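# Stack the loose carton squarely on the carton pile

## Task

Pick up the single carton that sits apart from the others, set it on top of a stack of cartons so it is aligned with the cartons under it, and release it.

## Robot and tools

Robot and frame. Two arms, left_arm and right_arm, each with a parallel two-finger gripper. Every position and orientation uses one scene frame: origin on the table surface midway between the arms, +x pointing out across the table, +z up, and left_arm on the +y side (its base near y = +0.272, right_arm's near y = -0.306, both at x about 0). The arm names do not match the left or right halves of any camera picture. A gripper's fingers extend along its own +z axis and close along its own y axis. end_effector_position is a point between the finger pads, roughly 1 cm back from the tips. Reported hand positions can be slightly wrong, more so at long reach, and arms often settle a centimetre or more from the commanded pose, usually too low.

Row layout. Every command that moves the arms uses rows of 16 numbers covering both arms, even if only one moves: left_arm x, y, z, qw, qx, qy, qz, opening, then right_arm in the same order. x, y, z are an absolute target for end_effector_position in metres in the scene frame, not an offset. qw, qx, qy, qz is an absolute target orientation quaternion, w first. Opening runs from -1 (closed) to +1 (fully open, 0.094 m). To keep a hand's orientation fixed, repeat the same quaternion you chose earlier instead of copying the slightly drifted one from the last result. To park an arm, resend its last reported pose and desired opening every call.

execute_actions(actions): actions is a list of up to 15 actions; each action is a list of up to 15 rows; each row lasts one control step of 1/30 s, and an action with fewer rows keeps its final row for the rest of its 15 steps (0.5 s per action). An empty list just returns the current state and images. Per step, the commanded pose is clipped to at most 70 mm and 16 degrees from the measured one, so distant targets need several actions, and after an action the arm moves on only to its last clipped pose. Any target more than 0.6 m away from that gripper's current position along any of its own axes gets both arms' action rejected; if the first action fails this against the last reported state, or any action is malformed, the entire call does nothing.

move(target, speed, blocking): target is one 16-number row as above (absolute poses). Each gripper follows a straight line toward its pose, both paths finishing together, lasting 0.5 to 10 s (cut off at 10 s). speed is the path's top speed in m/s, 0.002 to 0.5, default 0.25; rotation is capped at twice that value in rad/s, taking the shorter direction. Openings are sent at the start. Paths ignore obstacles and the other arm; the hand may lag, wander, or exceed speed near full stretch. Faster contact hits harder, and a target set deeper past contact pushes harder. The result adds a "move:" line giving the ending (done, off_target, moving, held, fault) and any limits (paced: the pose was clipped; held: some steps were blocked, after which the arm may jump faster), plus each hand's distance from its pose. If only one arm is named, the other finished fine. With blocking=false the call returns after 0.5 s while motion continues; check with wait(0), and call wait or stop before issuing another move or execute_actions.

wait(seconds): 0 to 10 s; arms hold their last command; an ongoing move keeps going and the wait ends early when it finishes. stop(): brakes the current move (needs some distance, more when fast); fingers keep moving. zoom_image(camera, region): region [x0, y0, x1, y1] in pixels of that camera's latest image, at most 504 by 504. read_manual(section): only "licences". finished_scene(scene): pass the current scene number; it ends the scene after the last command is held, cannot be undone, and reports success, so the carton must already be resting correctly and released.

Results. A state line per arm gives end_effector_position and end_effector_quat_wxyz. "Hand target" lines show the pose each controller is now heading for. "pose unreachable" means the clearance check altered or blocked that arm's command. grip_measured is the finger opening on the command scale (each arm's last Joint positions value is the opening in metres); readings may be off by about 1 mm. Action results list step readings, with HELD marking steps where an arm's command was held back. FAULT lines mark an arm stop. Joint ranges (rad): waist ±2.880, shoulder 0 to 3.142, elbow 0 to 3.019, wrist pitch -1.693 to 1.571, wrist yaw ±1.571, wrist roll ±2.094.

Cameras, in image order: cam_head_left and cam_head_right (504x504, fixed, looking down at the table), cam_left_wrist and cam_right_wrist (616x616, fisheye, on each hand). Calibration (K, distortion, T_world_to_cam) is supplied and may be off by a few degrees and millimetres.

Gripping and care. Grip force here is low, about 13 to 25 N per pad, so the carton can slip: command an opening about 0.03 below grip_measured for a firm hold. Brief external tugs on the held carton or nudges to loose items can happen. Holding a load heats motors; MOTOR HOT appears at 85 °C, and at 100 °C the arm lets go and drops (OVER-TEMPERATURE FAULT), so avoid long holds. Never let anything fall off the table, avoid dropping or slamming the carton, approach contacts slowly, and keep the arms from striking or pressing each other.

Each tool is called after "Request:" as name(argument=value, ...) on one line, values as JSON.

## Session

Request:
execute_actions(actions=[])

Scene clock: 0.00 s.
left_arm: end_effector_position=(+0.5549, +0.1039, +0.3633) grip_measured=+1.000 end_effector_quat_wxyz=(+0.005, +0.760, +0.622, +0.189) | right_arm: end_effector_position=(+0.2666, -0.3054, +0.2463) grip_measured=+1.000 end_effector_quat_wxyz=(+0.002, +0.377, +0.926, -0.009)
Joint positions: left_arm=[-0.367  1.743  2.017 -1.649 -0.329  1.406  0.094] | right_arm=[ 0.153  1.038  1.04  -1.577  0.018  0.787  0.094]
Joint velocities: left_arm=[-0.005  0.005  0.002  0.012 -0.066  0.051  0.   ] | right_arm=[-0.015 -0.024 -0.007 -0.002 -0.037 -0.007  0.   ]
Motor temperatures (°C, as the motors report them): left_arm=[30 28 29 29 30 27] | right_arm=[31 28 29 28 30 27]
Hand target (left_arm): +0.558, +0.103, +0.374; +0.017, +0.757, +0.623, +0.195
Hand target (right_arm): +0.272, -0.305, +0.253; +0.009, +0.377, +0.926, -0.006

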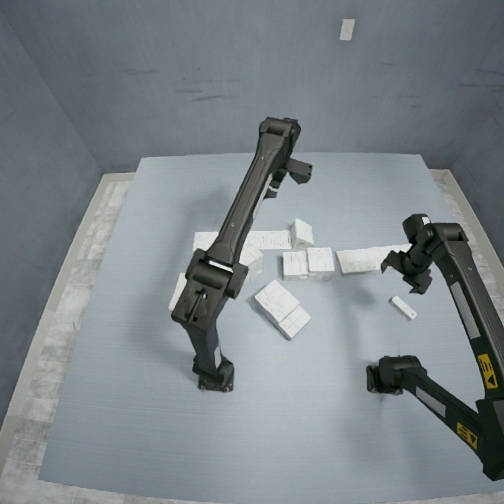

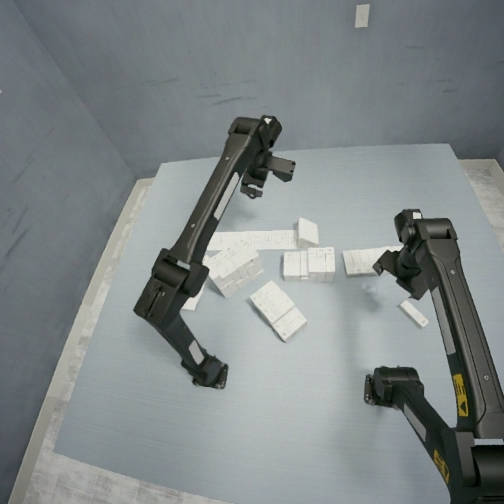

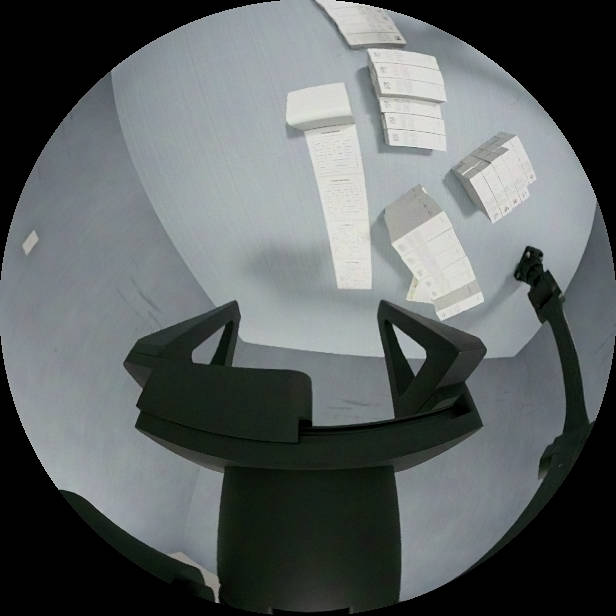

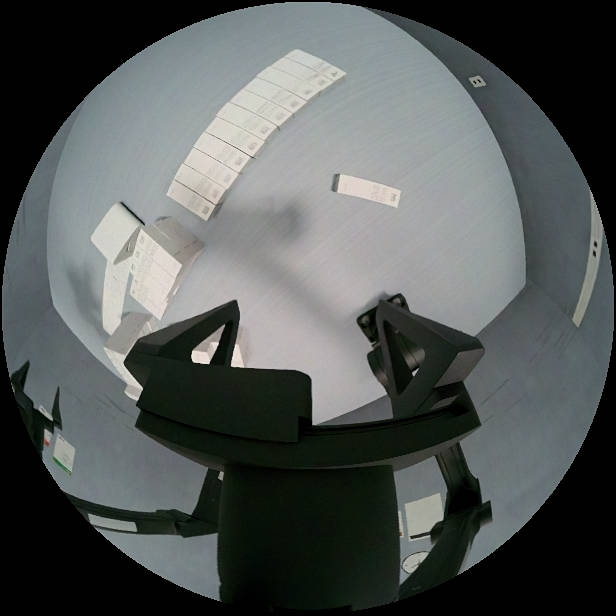

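Request:
zoom_image(camera="cam_head_right", region=[130, 190, 470, 370])

Request:
zoom_image(camera="cam_head_left", region=[130, 190, 470, 370])

Request:
zoom_image(camera="cam_left_wrist", region=[250, 0, 600, 340])

Request:
zoom_image(camera="cam_right_wrist", region=[60, 30, 460, 400])

Region (130, 190, 470, 370) of cam_head_right's 504x504 image, scaled by 1.482, with more detail than that image has; it fills the top 267 rows of this view, and the rest is white.

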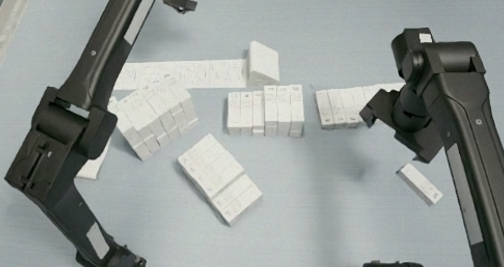

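Region (130, 190, 470, 370) of cam_head_left's 504x504 image, scaled by 1.482, with more detail than that image has; it fills the top 267 rows of this view, and the rest is white.

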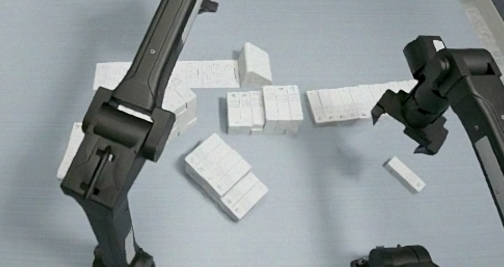

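Region (250, 0, 600, 340) of cam_left_wrist's 616x616 image, scaled by 1.440, with more detail than that image has; it fills the top 490 rows of this view, and the rest is white.

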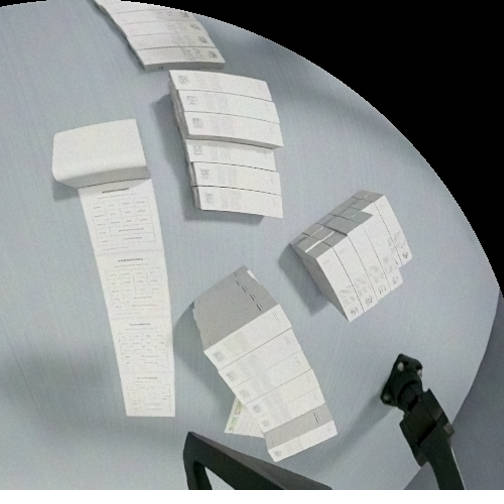

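Region (60, 30, 460, 400) of cam_right_wrist's 616x616 image, scaled by 1.260, with more detail than that image has; it fills the top 466 rows of this view, and the rest is white.

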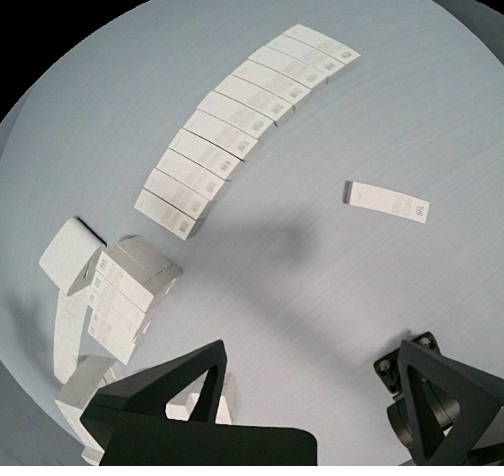

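Request:
move(target=[0.5549,0.1039,0.3633,0.005,0.76,0.622,0.189,1,0.25,-0.43,0.2,0,-0.342,0.94,0,1])

Scene clock: 42.00 s.
left_arm: end_effector_position=(+0.5549, +0.1039, +0.3633) grip_measured=+1.000 end_effector_quat_wxyz=(+0.005, +0.760, +0.622, +0.189) | right_arm: end_effector_position=(+0.2501, -0.4284, +0.2103) grip_measured=+1.000 end_effector_quat_wxyz=(+0.009, -0.340, +0.940, -0.009)
Joint positions: left_arm=[-0.367  1.743  2.017 -1.649 -0.329  1.406  0.094] | right_arm=[-0.312  1.055  0.957 -1.447  0.    -1.145  0.094]
Joint velocities: left_arm=[-0.005 -0.005 -0.017  0.002 -0.007 -0.007  0.   ] | right_arm=[-0.005 -0.005  0.002  0.007 -0.007 -0.066  0.   ]
Motor temperatures (°C, as the motors report them): left_arm=[30 30 32 29 30 27] | right_arm=[31 28 34 28 30 27]
Hand target (left_arm): +0.555, +0.104, +0.363; +0.005, +0.760, +0.622, +0.189
Hand target (right_arm): +0.250, -0.430, +0.200; +0.002, -0.342, +0.940, -0.001
Off the commanded pose (left_arm): 0.000 m, 0 deg.
Off the commanded pose (right_arm): 0.010 m, 2 deg.
move: done
camera_calibration (this result's frames):
cam_right_wrist: T_world_to_cam=[[0.640585, -0.767622, 0.0202056, -0.488563], [-0.633202, -0.513159, 0.579416, -0.181467], [-0.434404, -0.383959, -0.814781, 0.23785], [0, 0, 0, 1]] pos_world=[0.301384, -0.376829, 0.308812]

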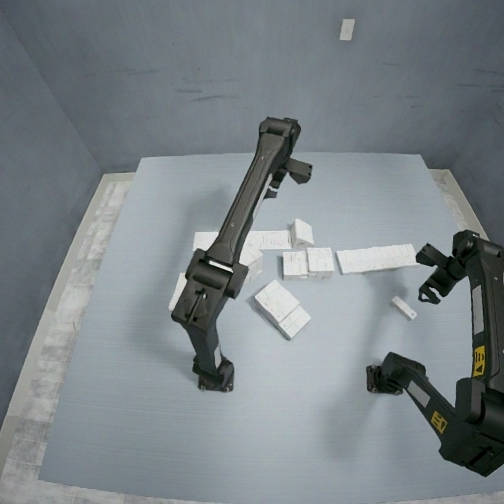

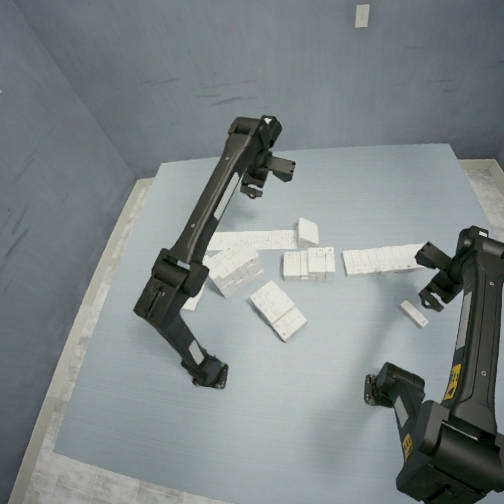

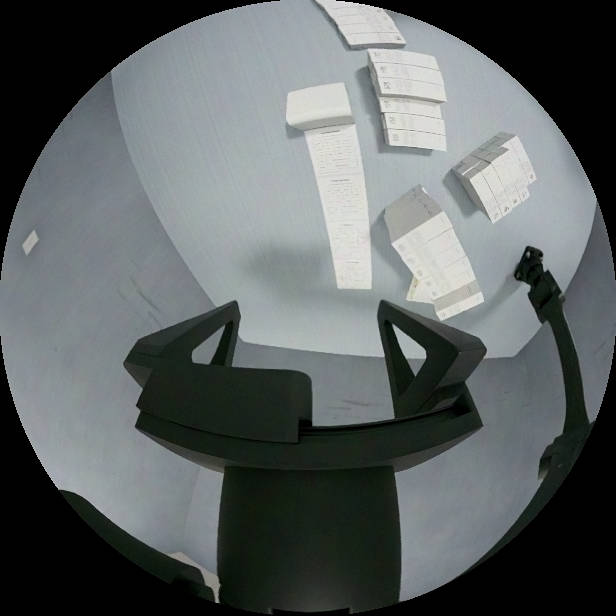

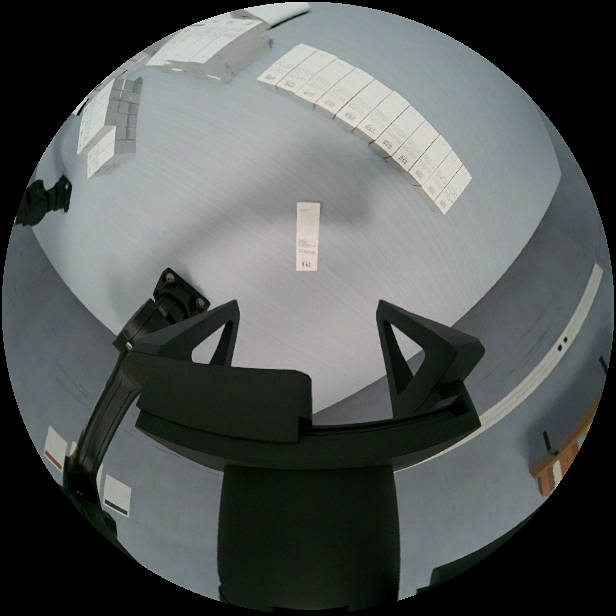

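Request:
move(target=[0.5549,0.1039,0.3633,0.005,0.76,0.622,0.189,1,0.243,-0.433,0.09,0,-0.342,0.94,0,1])

Request:
zoom_image(camera="cam_right_wrist", region=[180, 120, 440, 380])

Request:
zoom_image(camera="cam_head_left", region=[230, 210, 450, 350])

Scene clock: 51.97 s.
left_arm: end_effector_position=(+0.5549, +0.1039, +0.3633) grip_measured=+1.000 end_effector_quat_wxyz=(+0.005, +0.760, +0.622, +0.189) | right_arm: end_effector_position=(+0.2445, -0.4312, +0.0939) grip_measured=+1.000 end_effector_quat_wxyz=(+0.001, -0.342, +0.940, -0.001)
Joint positions: left_arm=[-0.367  1.743  2.017 -1.649 -0.329  1.406  0.094] | right_arm=[-0.329  1.156  0.71  -1.121  0.    -1.166  0.094]
Joint velocities: left_arm=[-0.015  0.015 -0.017  0.007  0.051  0.022  0.   ] | right_arm=[-0.005 -0.005 -0.012 -0.002  0.051  0.037  0.   ]
Motor temperatures (°C, as the motors report them): left_arm=[30 30 32 29 30 27] | right_arm=[31 28 33 28 30 27]
Hand target (left_arm): +0.555, +0.104, +0.363; +0.005, +0.760, +0.622, +0.189
Hand target (right_arm): +0.244, -0.433, +0.090; +0.000, -0.342, +0.940, -0.000
Off the commanded pose (left_arm): 0.000 m, 0 deg.
Off the commanded pose (right_arm): 0.005 m, 0 deg.
move: done
camera_calibration (this result's frames):
cam_right_wrist: T_world_to_cam=[[0.643126, -0.76576, -0.00027976, -0.482664], [-0.619776, -0.520735, 0.587122, -0.126275], [-0.44974, -0.37742, -0.809498, 0.145559], [0, 0, 0, 1]] pos_world=[0.297616, -0.380424, 0.191833]

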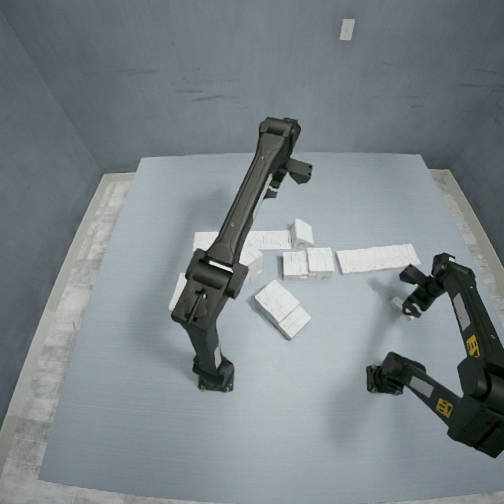

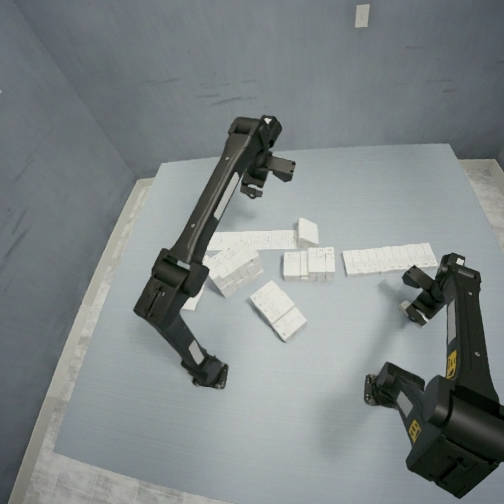

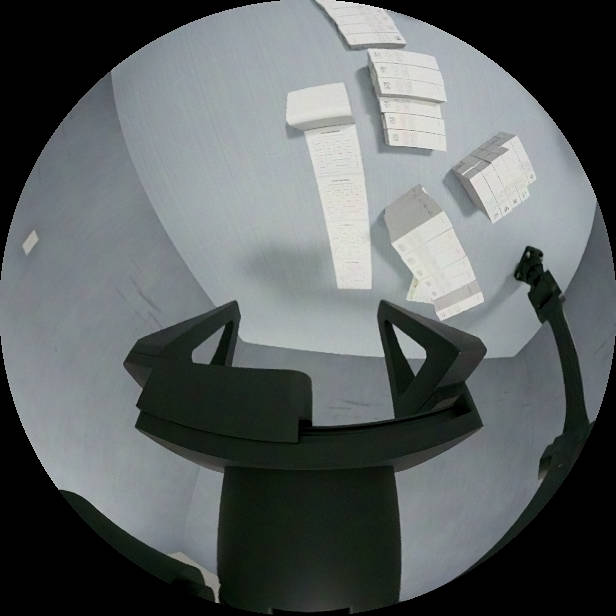

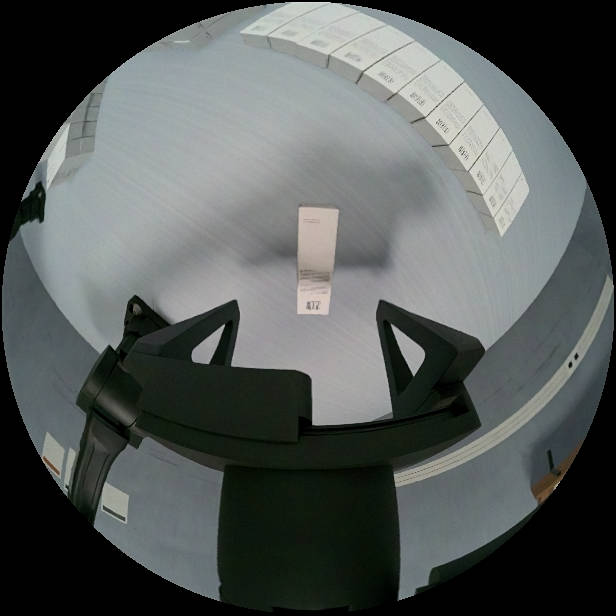

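Region (180, 120, 440, 380) of cam_right_wrist's 616x616 image, scaled by 1.938, with more detail than that image has.

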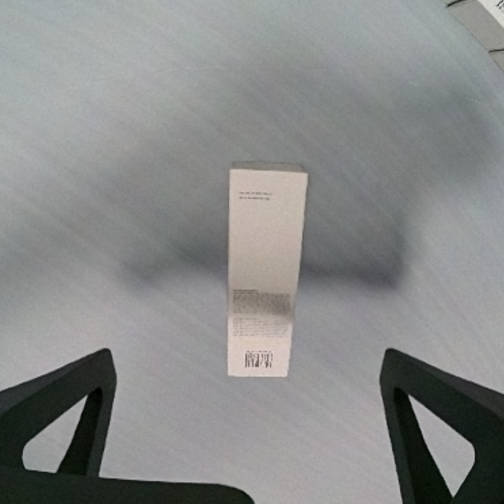

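Region (230, 210, 450, 350) of cam_head_left's 504x504 image, scaled by 2.291, with more detail than that image has; it fills the top 321 rows of this view, and the rest is white.

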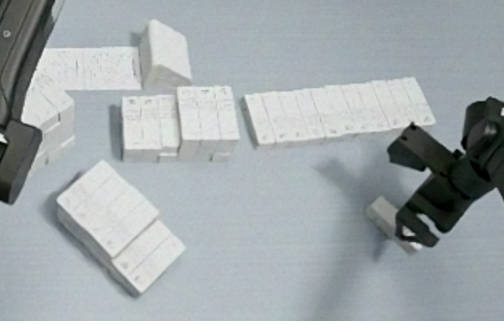

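Request:
move(target=[0.5549,0.1039,0.3633,0.005,0.76,0.622,0.189,1,0.250,-0.440,0.035,0,-0.342,0.94,0,0.4], speed=0.1)

Request:
zoom_image(camera="cam_head_right", region=[360, 230, 500, 370])

Scene clock: 67.33 s.
left_arm: end_effector_position=(+0.5549, +0.1039, +0.3633) grip_measured=+1.000 end_effector_quat_wxyz=(+0.005, +0.760, +0.622, +0.189) | right_arm: end_effector_position=(+0.2542, -0.4396, +0.0424) grip_measured=+0.402 end_effector_quat_wxyz=(+0.005, -0.342, +0.940, -0.006)
Joint positions: left_arm=[-0.367  1.743  2.017 -1.649 -0.329  1.406  0.094] | right_arm=[-0.34   1.275  0.647 -0.928  0.    -1.177  0.066]
Joint velocities: left_arm=[-0.005 -0.024 -0.012  0.002 -0.037  0.022  0.   ] | right_arm=[-0.005  0.005  0.002 -0.002 -0.037  0.022  0.   ]
Motor temperatures (°C, as the motors report them): left_arm=[30 30 32 29 30 27] | right_arm=[31 28 33 28 30 27]
Hand target (left_arm): +0.555, +0.104, +0.363; +0.005, +0.760, +0.622, +0.189
Hand target (right_arm): +0.250, -0.440, +0.035; -0.000, -0.342, +0.940, +0.000
Off the commanded pose (left_arm): 0.000 m, 0 deg.
Off the commanded pose (right_arm): 0.008 m, 1 deg.
move: done
camera_calibration (this result's frames):
cam_right_wrist: T_world_to_cam=[[0.643364, -0.765486, 0.0106574, -0.495727], [-0.625706, -0.517761, 0.583451, -0.0913953], [-0.441106, -0.38204, -0.812078, 0.100922], [0, 0, 0, 1]] pos_world=[0.306263, -0.388237, 0.140564]

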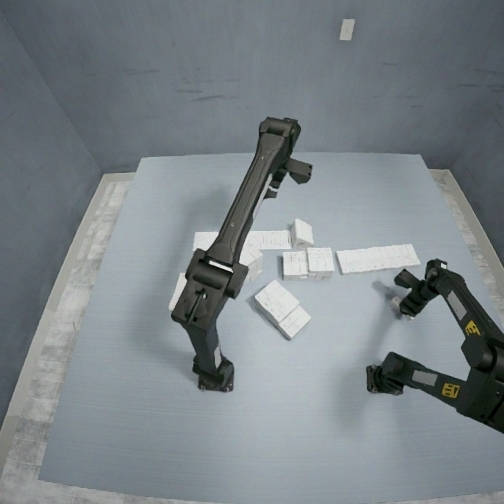

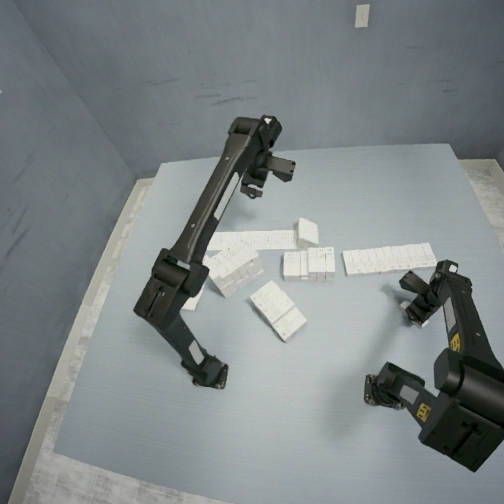

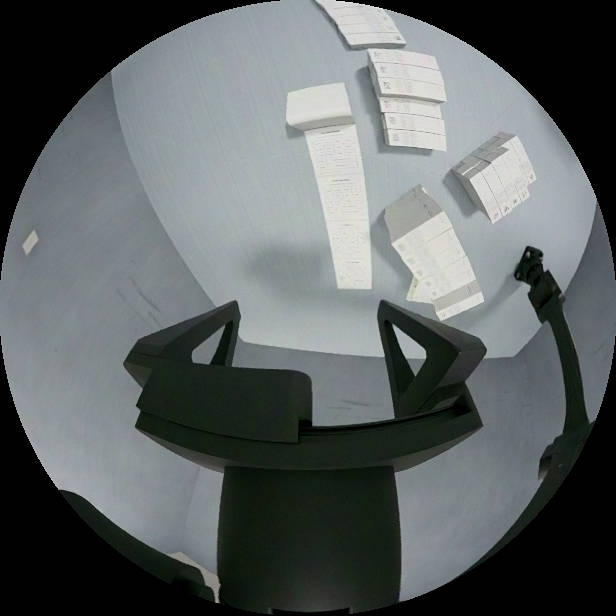

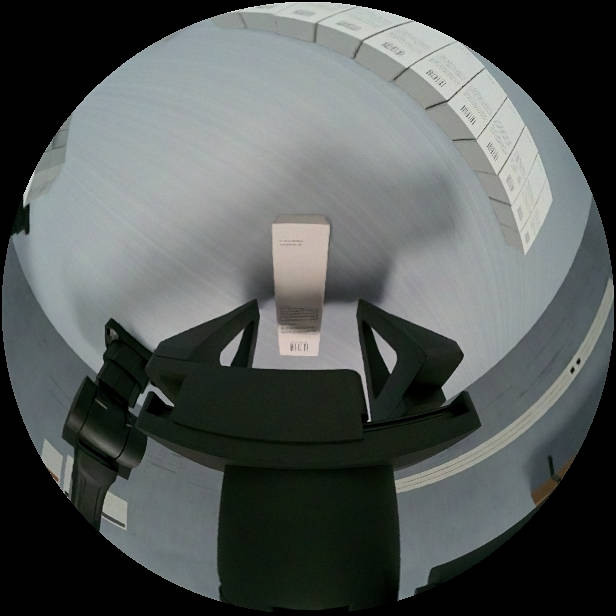

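Region (360, 230, 500, 370) of cam_head_right's 504x504 image, scaled by 3.600, with more detail than that image has.

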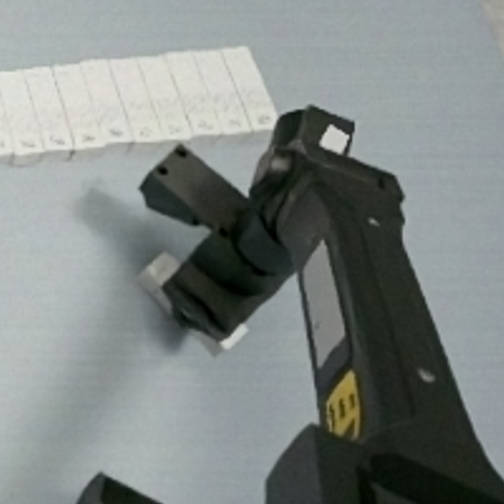

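Request:
move(target=[0.243,-0.439,0.010,0,-0.342,0.94,0,0.4])


Request:
move(target=[0.5549,0.1039,0.3633,0.005,0.76,0.622,0.189,1,0.243,-0.439,0.010,0,-0.342,0.94,0,0.4], speed=0.05)

Scene clock: 81.13 s.
left_arm: end_effector_position=(+0.5549, +0.1039, +0.3633) grip_measured=+1.000 end_effector_quat_wxyz=(+0.005, +0.760, +0.622, +0.189) | right_arm: end_effector_position=(+0.2482, -0.4390, +0.0186) grip_measured=+0.402 end_effector_quat_wxyz=(+0.007, -0.342, +0.940, -0.008)
Joint positions: left_arm=[-0.367  1.743  2.017 -1.649 -0.329  1.406  0.094] | right_arm=[-0.348  1.31   0.598 -0.839  0.    -1.185  0.066]
Joint velocities: left_arm=[-0.005 -0.005  0.027  0.017  0.022 -0.007  0.   ] | right_arm=[-0.015  0.005 -0.007 -0.002 -0.022 -0.051 -0.001]
Motor temperatures (°C, as the motors report them): left_arm=[30 31 32 29 30 27] | right_arm=[31 28 32 28 30 27]
Hand target (left_arm): +0.555, +0.104, +0.363; +0.005, +0.760, +0.622, +0.189
Hand target (right_arm): +0.243, -0.439, +0.010; +0.000, -0.342, +0.940, -0.000
Off the commanded pose (left_arm): 0.000 m, 0 deg.
Off the commanded pose (right_arm): 0.010 m, 1 deg.
move: done
camera_calibration (this result's frames):
cam_right_wrist: T_world_to_cam=[[0.643599, -0.76521, 0.0153004, -0.491239], [-0.628027, -0.51658, 0.582003, -0.0798602], [-0.437451, -0.384186, -0.813042, 0.0773571], [0, 0, 0, 1]] pos_world=[0.299846, -0.387436, 0.11689]

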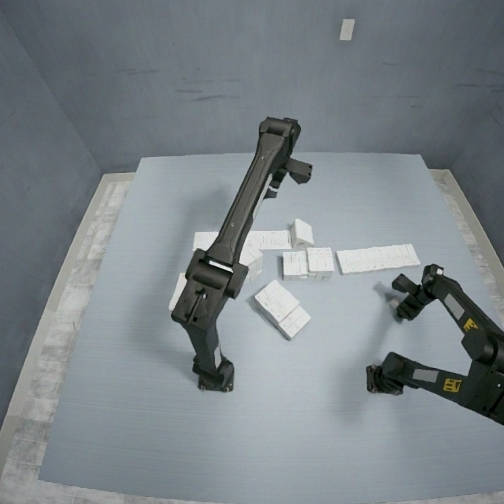

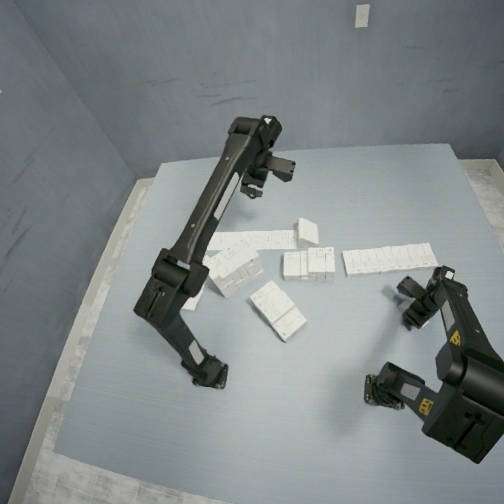

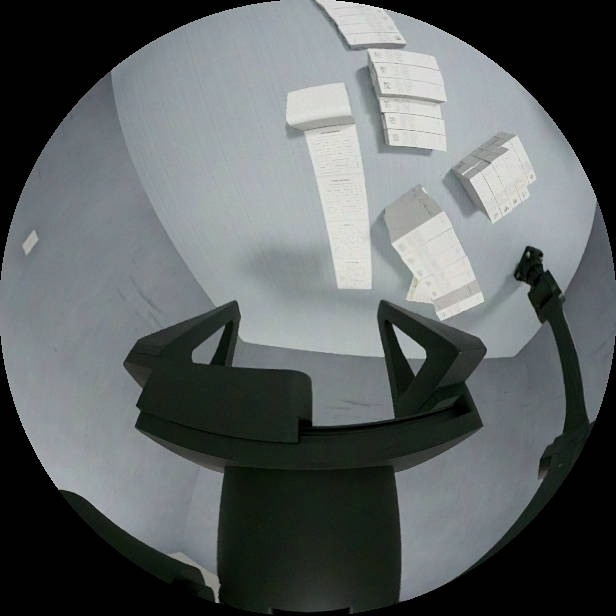

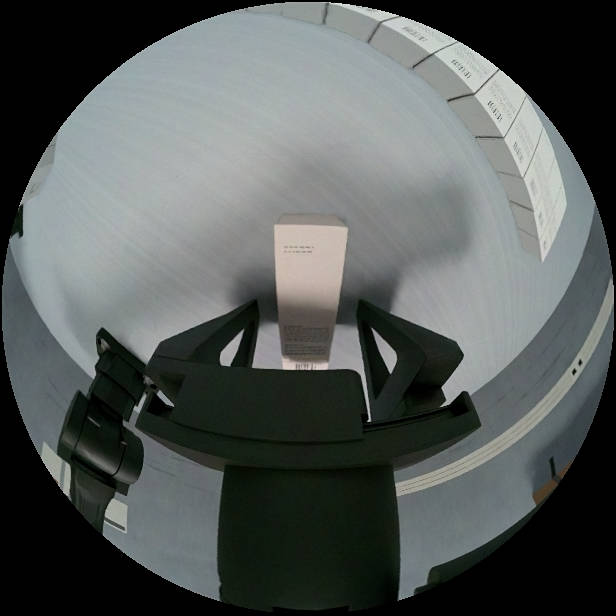

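Request:
move(target=[0.5549,0.1039,0.3633,0.005,0.76,0.622,0.189,1,0.243,-0.439,0.007,0,-0.342,0.94,0,-0.4], speed=0.02)

Scene clock: 85.00 s.
left_arm: end_effector_position=(+0.5549, +0.1039, +0.3633) grip_measured=+1.000 end_effector_quat_wxyz=(+0.005, +0.760, +0.622, +0.189) | right_arm: end_effector_position=(+0.2497, -0.4398, +0.0186) grip_measured=-0.352 end_effector_quat_wxyz=(+0.009, -0.342, +0.940, -0.010)
Joint positions: left_arm=[-0.367  1.743  2.017 -1.649 -0.329  1.406  0.094] | right_arm=[-0.348  1.31   0.598 -0.832  0.    -1.186  0.03 ]
Joint velocities: left_arm=[-0.005  0.005 -0.007 -0.037 -0.022  0.022  0.   ] | right_arm=[-0.015 -0.015 -0.007  0.007 -0.022 -0.007 -0.   ]
Motor temperatures (°C, as the motors report them): left_arm=[30 31 32 29 30 27] | right_arm=[31 28 32 28 30 27]
Hand target (left_arm): +0.555, +0.104, +0.363; +0.005, +0.760, +0.622, +0.189
Hand target (right_arm): +0.243, -0.439, +0.008; +0.000, -0.342, +0.940, -0.000
Off the commanded pose (left_arm): 0.000 m, 0 deg.
Off the commanded pose (right_arm): 0.013 m, 2 deg.
move: off_target (right_arm)
camera_calibration (this result's frames):
cam_right_wrist: T_world_to_cam=[[0.643778, -0.764905, 0.0216691, -0.492834], [-0.631352, -0.514947, 0.579848, -0.0777659], [-0.43237, -0.386975, -0.814436, 0.075268], [0, 0, 0, 1]] pos_world=[0.300722, -0.38789, 0.117073]

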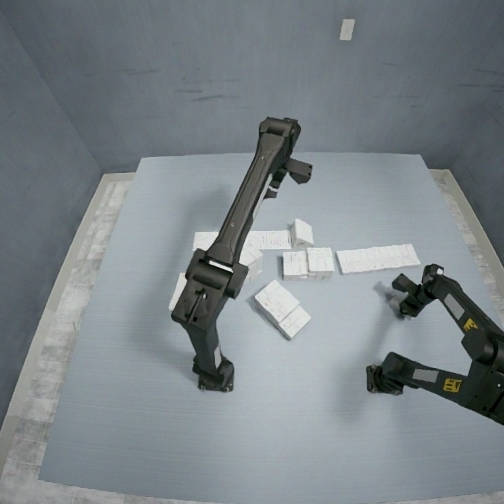

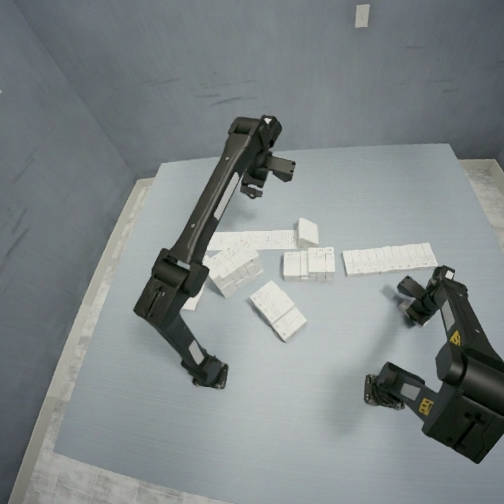

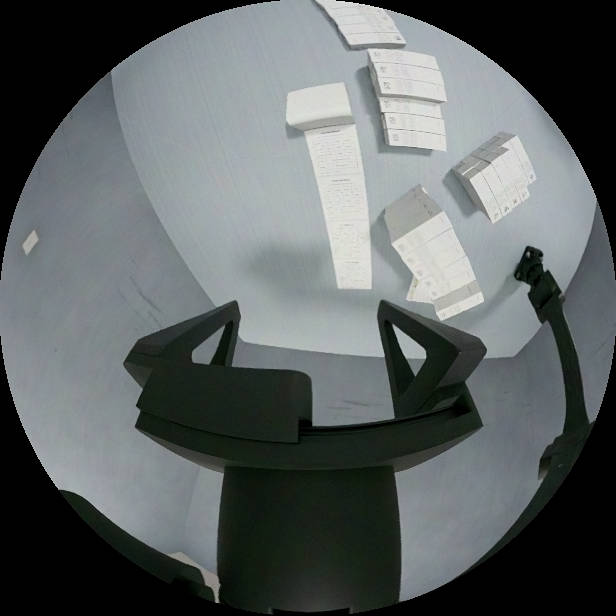

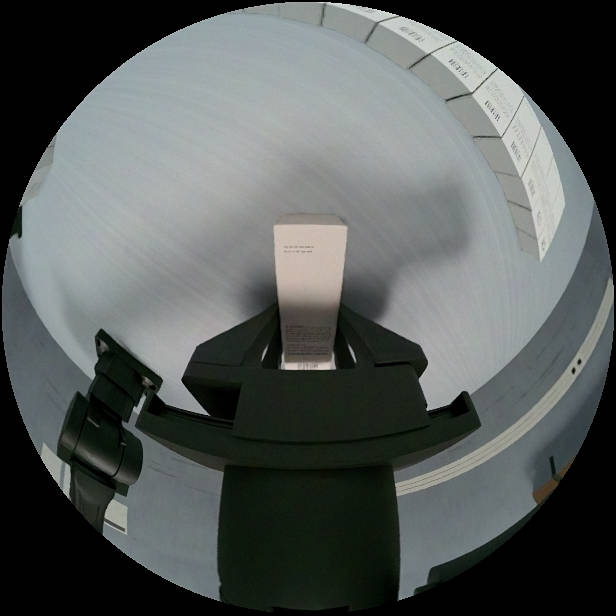

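Request:
move(target=[0.5549,0.1039,0.3633,0.005,0.76,0.622,0.189,1,0.25,-0.435,0.2,0,-0.342,0.94,0,-0.4], speed=0.2)

Request:
move(target=[0.5549,0.1039,0.3633,0.005,0.76,0.622,0.189,1,0.40,-0.11,0.22,0,0,1,0,-0.4], speed=0.2)

Scene clock: 99.33 s.
left_arm: end_effector_position=(+0.5549, +0.1039, +0.3633) grip_measured=+1.000 end_effector_quat_wxyz=(+0.005, +0.760, +0.622, +0.189) | right_arm: end_effector_position=(+0.2383, -0.4319, +0.1834) grip_measured=-0.352 end_effector_quat_wxyz=(-0.013, -0.341, +0.940, +0.014)
Joint positions: left_arm=[-0.367  1.743  2.017 -1.649 -0.329  1.406  0.094] | right_arm=[-0.342  1.085  0.906 -1.429  0.    -1.178  0.03 ]
Joint velocities: left_arm=[ 0.015  0.005 -0.002 -0.002  0.022  0.022  0.   ] | right_arm=[-0.005 -0.005  0.007 -0.022  0.007 -0.051  0.001]
Motor temperatures (°C, as the motors report them): left_arm=[30 31 32 29 30 27] | right_arm=[31 28 32 28 30 27]
Hand target (left_arm): +0.555, +0.104, +0.363; +0.005, +0.760, +0.622, +0.189
Hand target (right_arm): +0.248, -0.434, +0.201; +0.000, -0.342, +0.940, +0.000
Off the commanded pose (left_arm): 0.000 m, 0 deg.
Off the commanded pose (right_arm): 0.021 m, 2 deg.
move: off_target (right_arm)
camera_calibration (this result's frames):
cam_right_wrist: T_world_to_cam=[[0.642421, -0.765392, -0.0383465, -0.471882], [-0.598093, -0.532029, 0.599358, -0.195295], [-0.479145, -0.362105, -0.799562, 0.226735], [0, 0, 0, 1]] pos_world=[0.294982, -0.382976, 0.280245]

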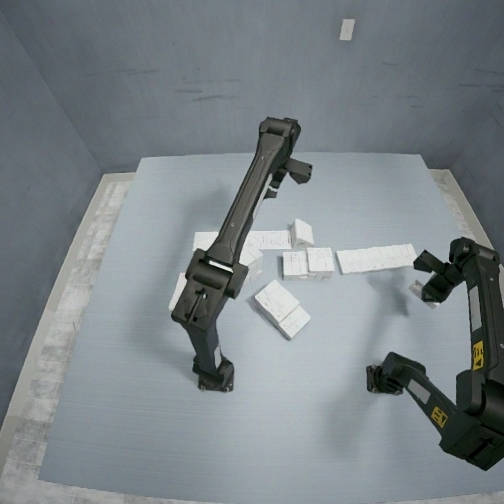

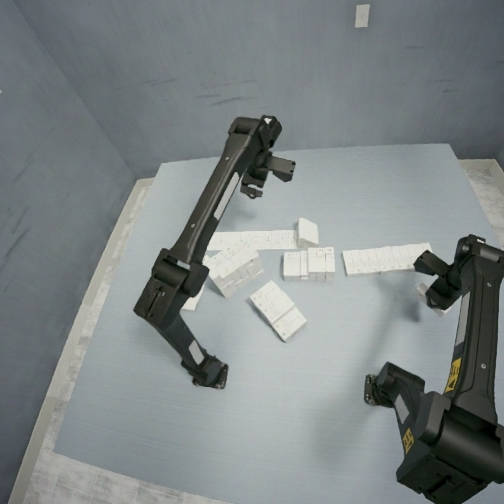

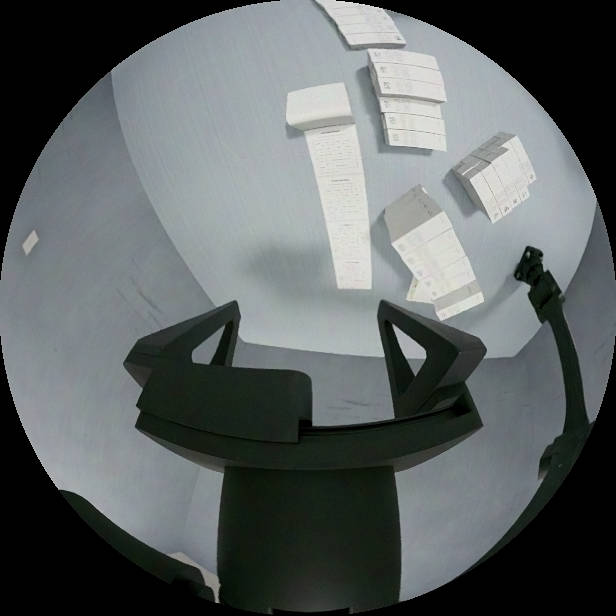

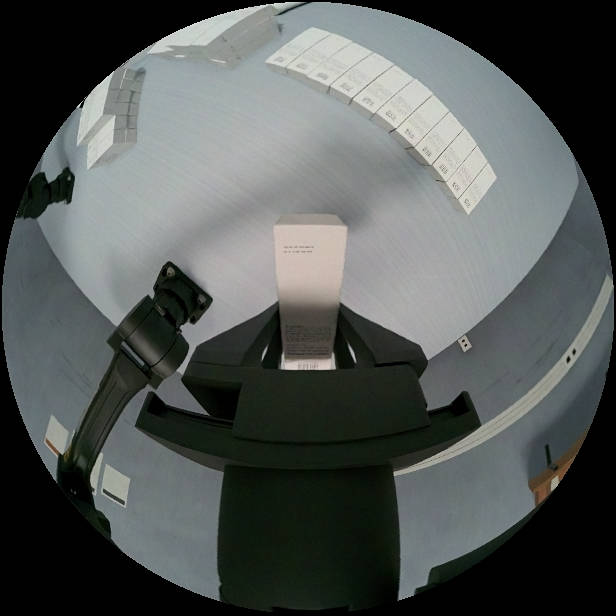

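Scene clock: 101.77 s.
left_arm: end_effector_position=(+0.5549, +0.1039, +0.3633) grip_measured=+1.000 end_effector_quat_wxyz=(+0.005, +0.760, +0.622, +0.189) | right_arm: end_effector_position=(+0.3866, -0.1163, +0.2106) grip_measured=-0.353 end_effector_quat_wxyz=(-0.012, -0.006, +1.000, -0.003)
Joint positions: left_arm=[-0.367  1.743  2.017 -1.649 -0.329  1.406  0.094] | right_arm=[ 0.591  1.495  1.345 -1.446 -0.005  0.44   0.03 ]
Joint velocities: left_arm=[ 0.005  0.005 -0.012  0.002 -0.007 -0.022  0.   ] | right_arm=[-0.024 -0.024  0.007  0.007 -0.022 -0.007  0.   ]
Motor temperatures (°C, as the motors report them): left_arm=[30 31 32 29 30 27] | right_arm=[31 28 33 28 30 27]
Hand target (left_arm): +0.555, +0.104, +0.363; +0.005, +0.760, +0.622, +0.189
Hand target (right_arm): +0.400, -0.111, +0.220; -0.004, -0.000, +1.000, -0.000
Off the commanded pose (left_arm): 0.000 m, 0 deg.
Off the commanded pose (right_arm): 0.018 m, 2 deg.
move: off_target (right_arm)
camera_calibration (this result's frames):
cam_right_wrist: T_world_to_cam=[[0.0137373, -0.999904, 0.00189153, -0.11721], [-0.794296, -0.0097634, 0.607452, 0.17986], [-0.607375, -0.00984718, -0.794354, 0.523258], [0, 0, 0, 1]] pos_world=[0.462287, -0.11029, 0.306618]

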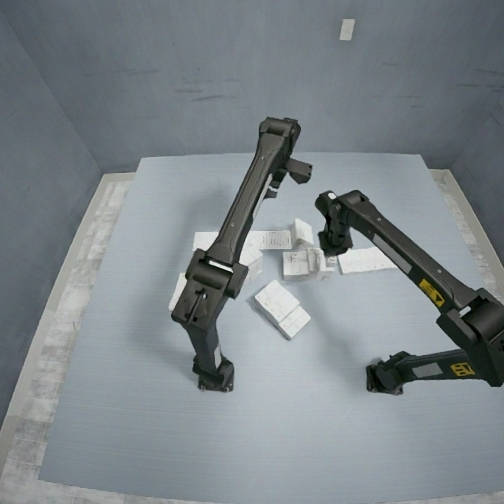

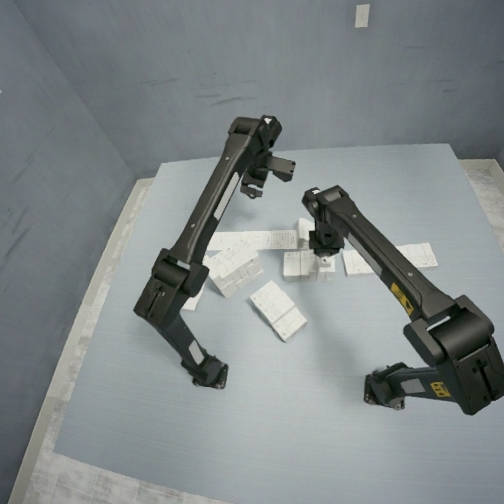

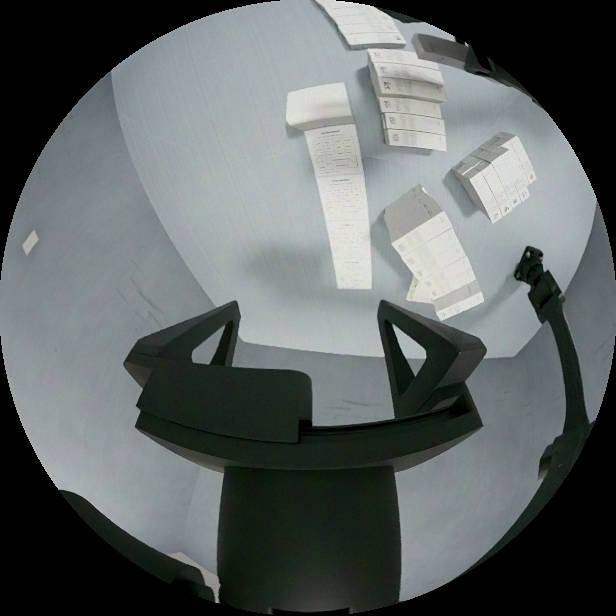

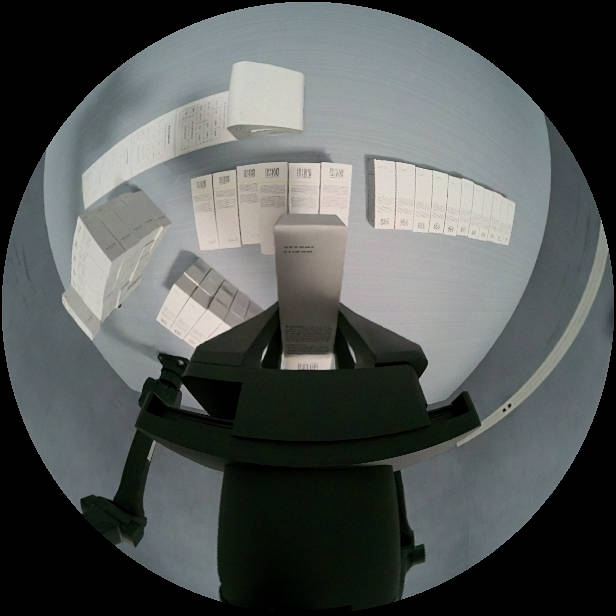

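Request:
zoom_image(camera="cam_right_wrist", region=[150, 120, 410, 300])

Request:
zoom_image(camera="cam_left_wrist", region=[320, 20, 500, 180])

Region (150, 120, 410, 300) of cam_right_wrist's 616x616 image, scaled by 1.938, with more detail than that image has; it fills the top 349 rows of this view, and the rest is white.

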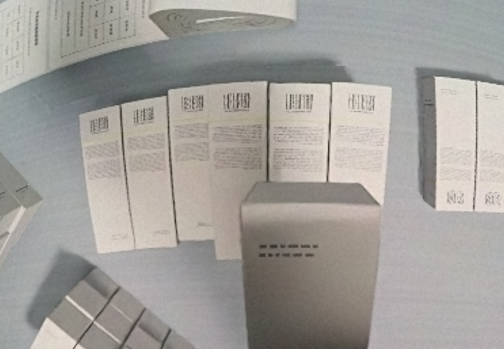

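Region (320, 20, 500, 180) of cam_left_wrist's 616x616 image, scaled by 2.800, with more detail than that image has.

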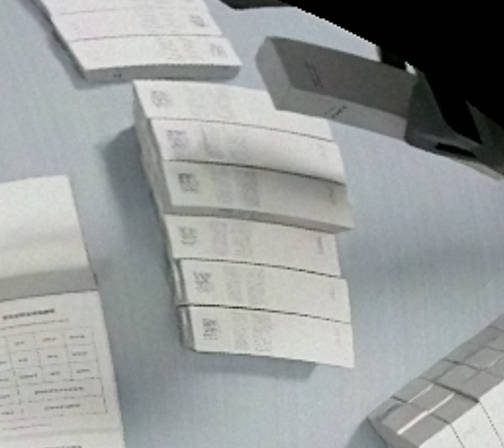

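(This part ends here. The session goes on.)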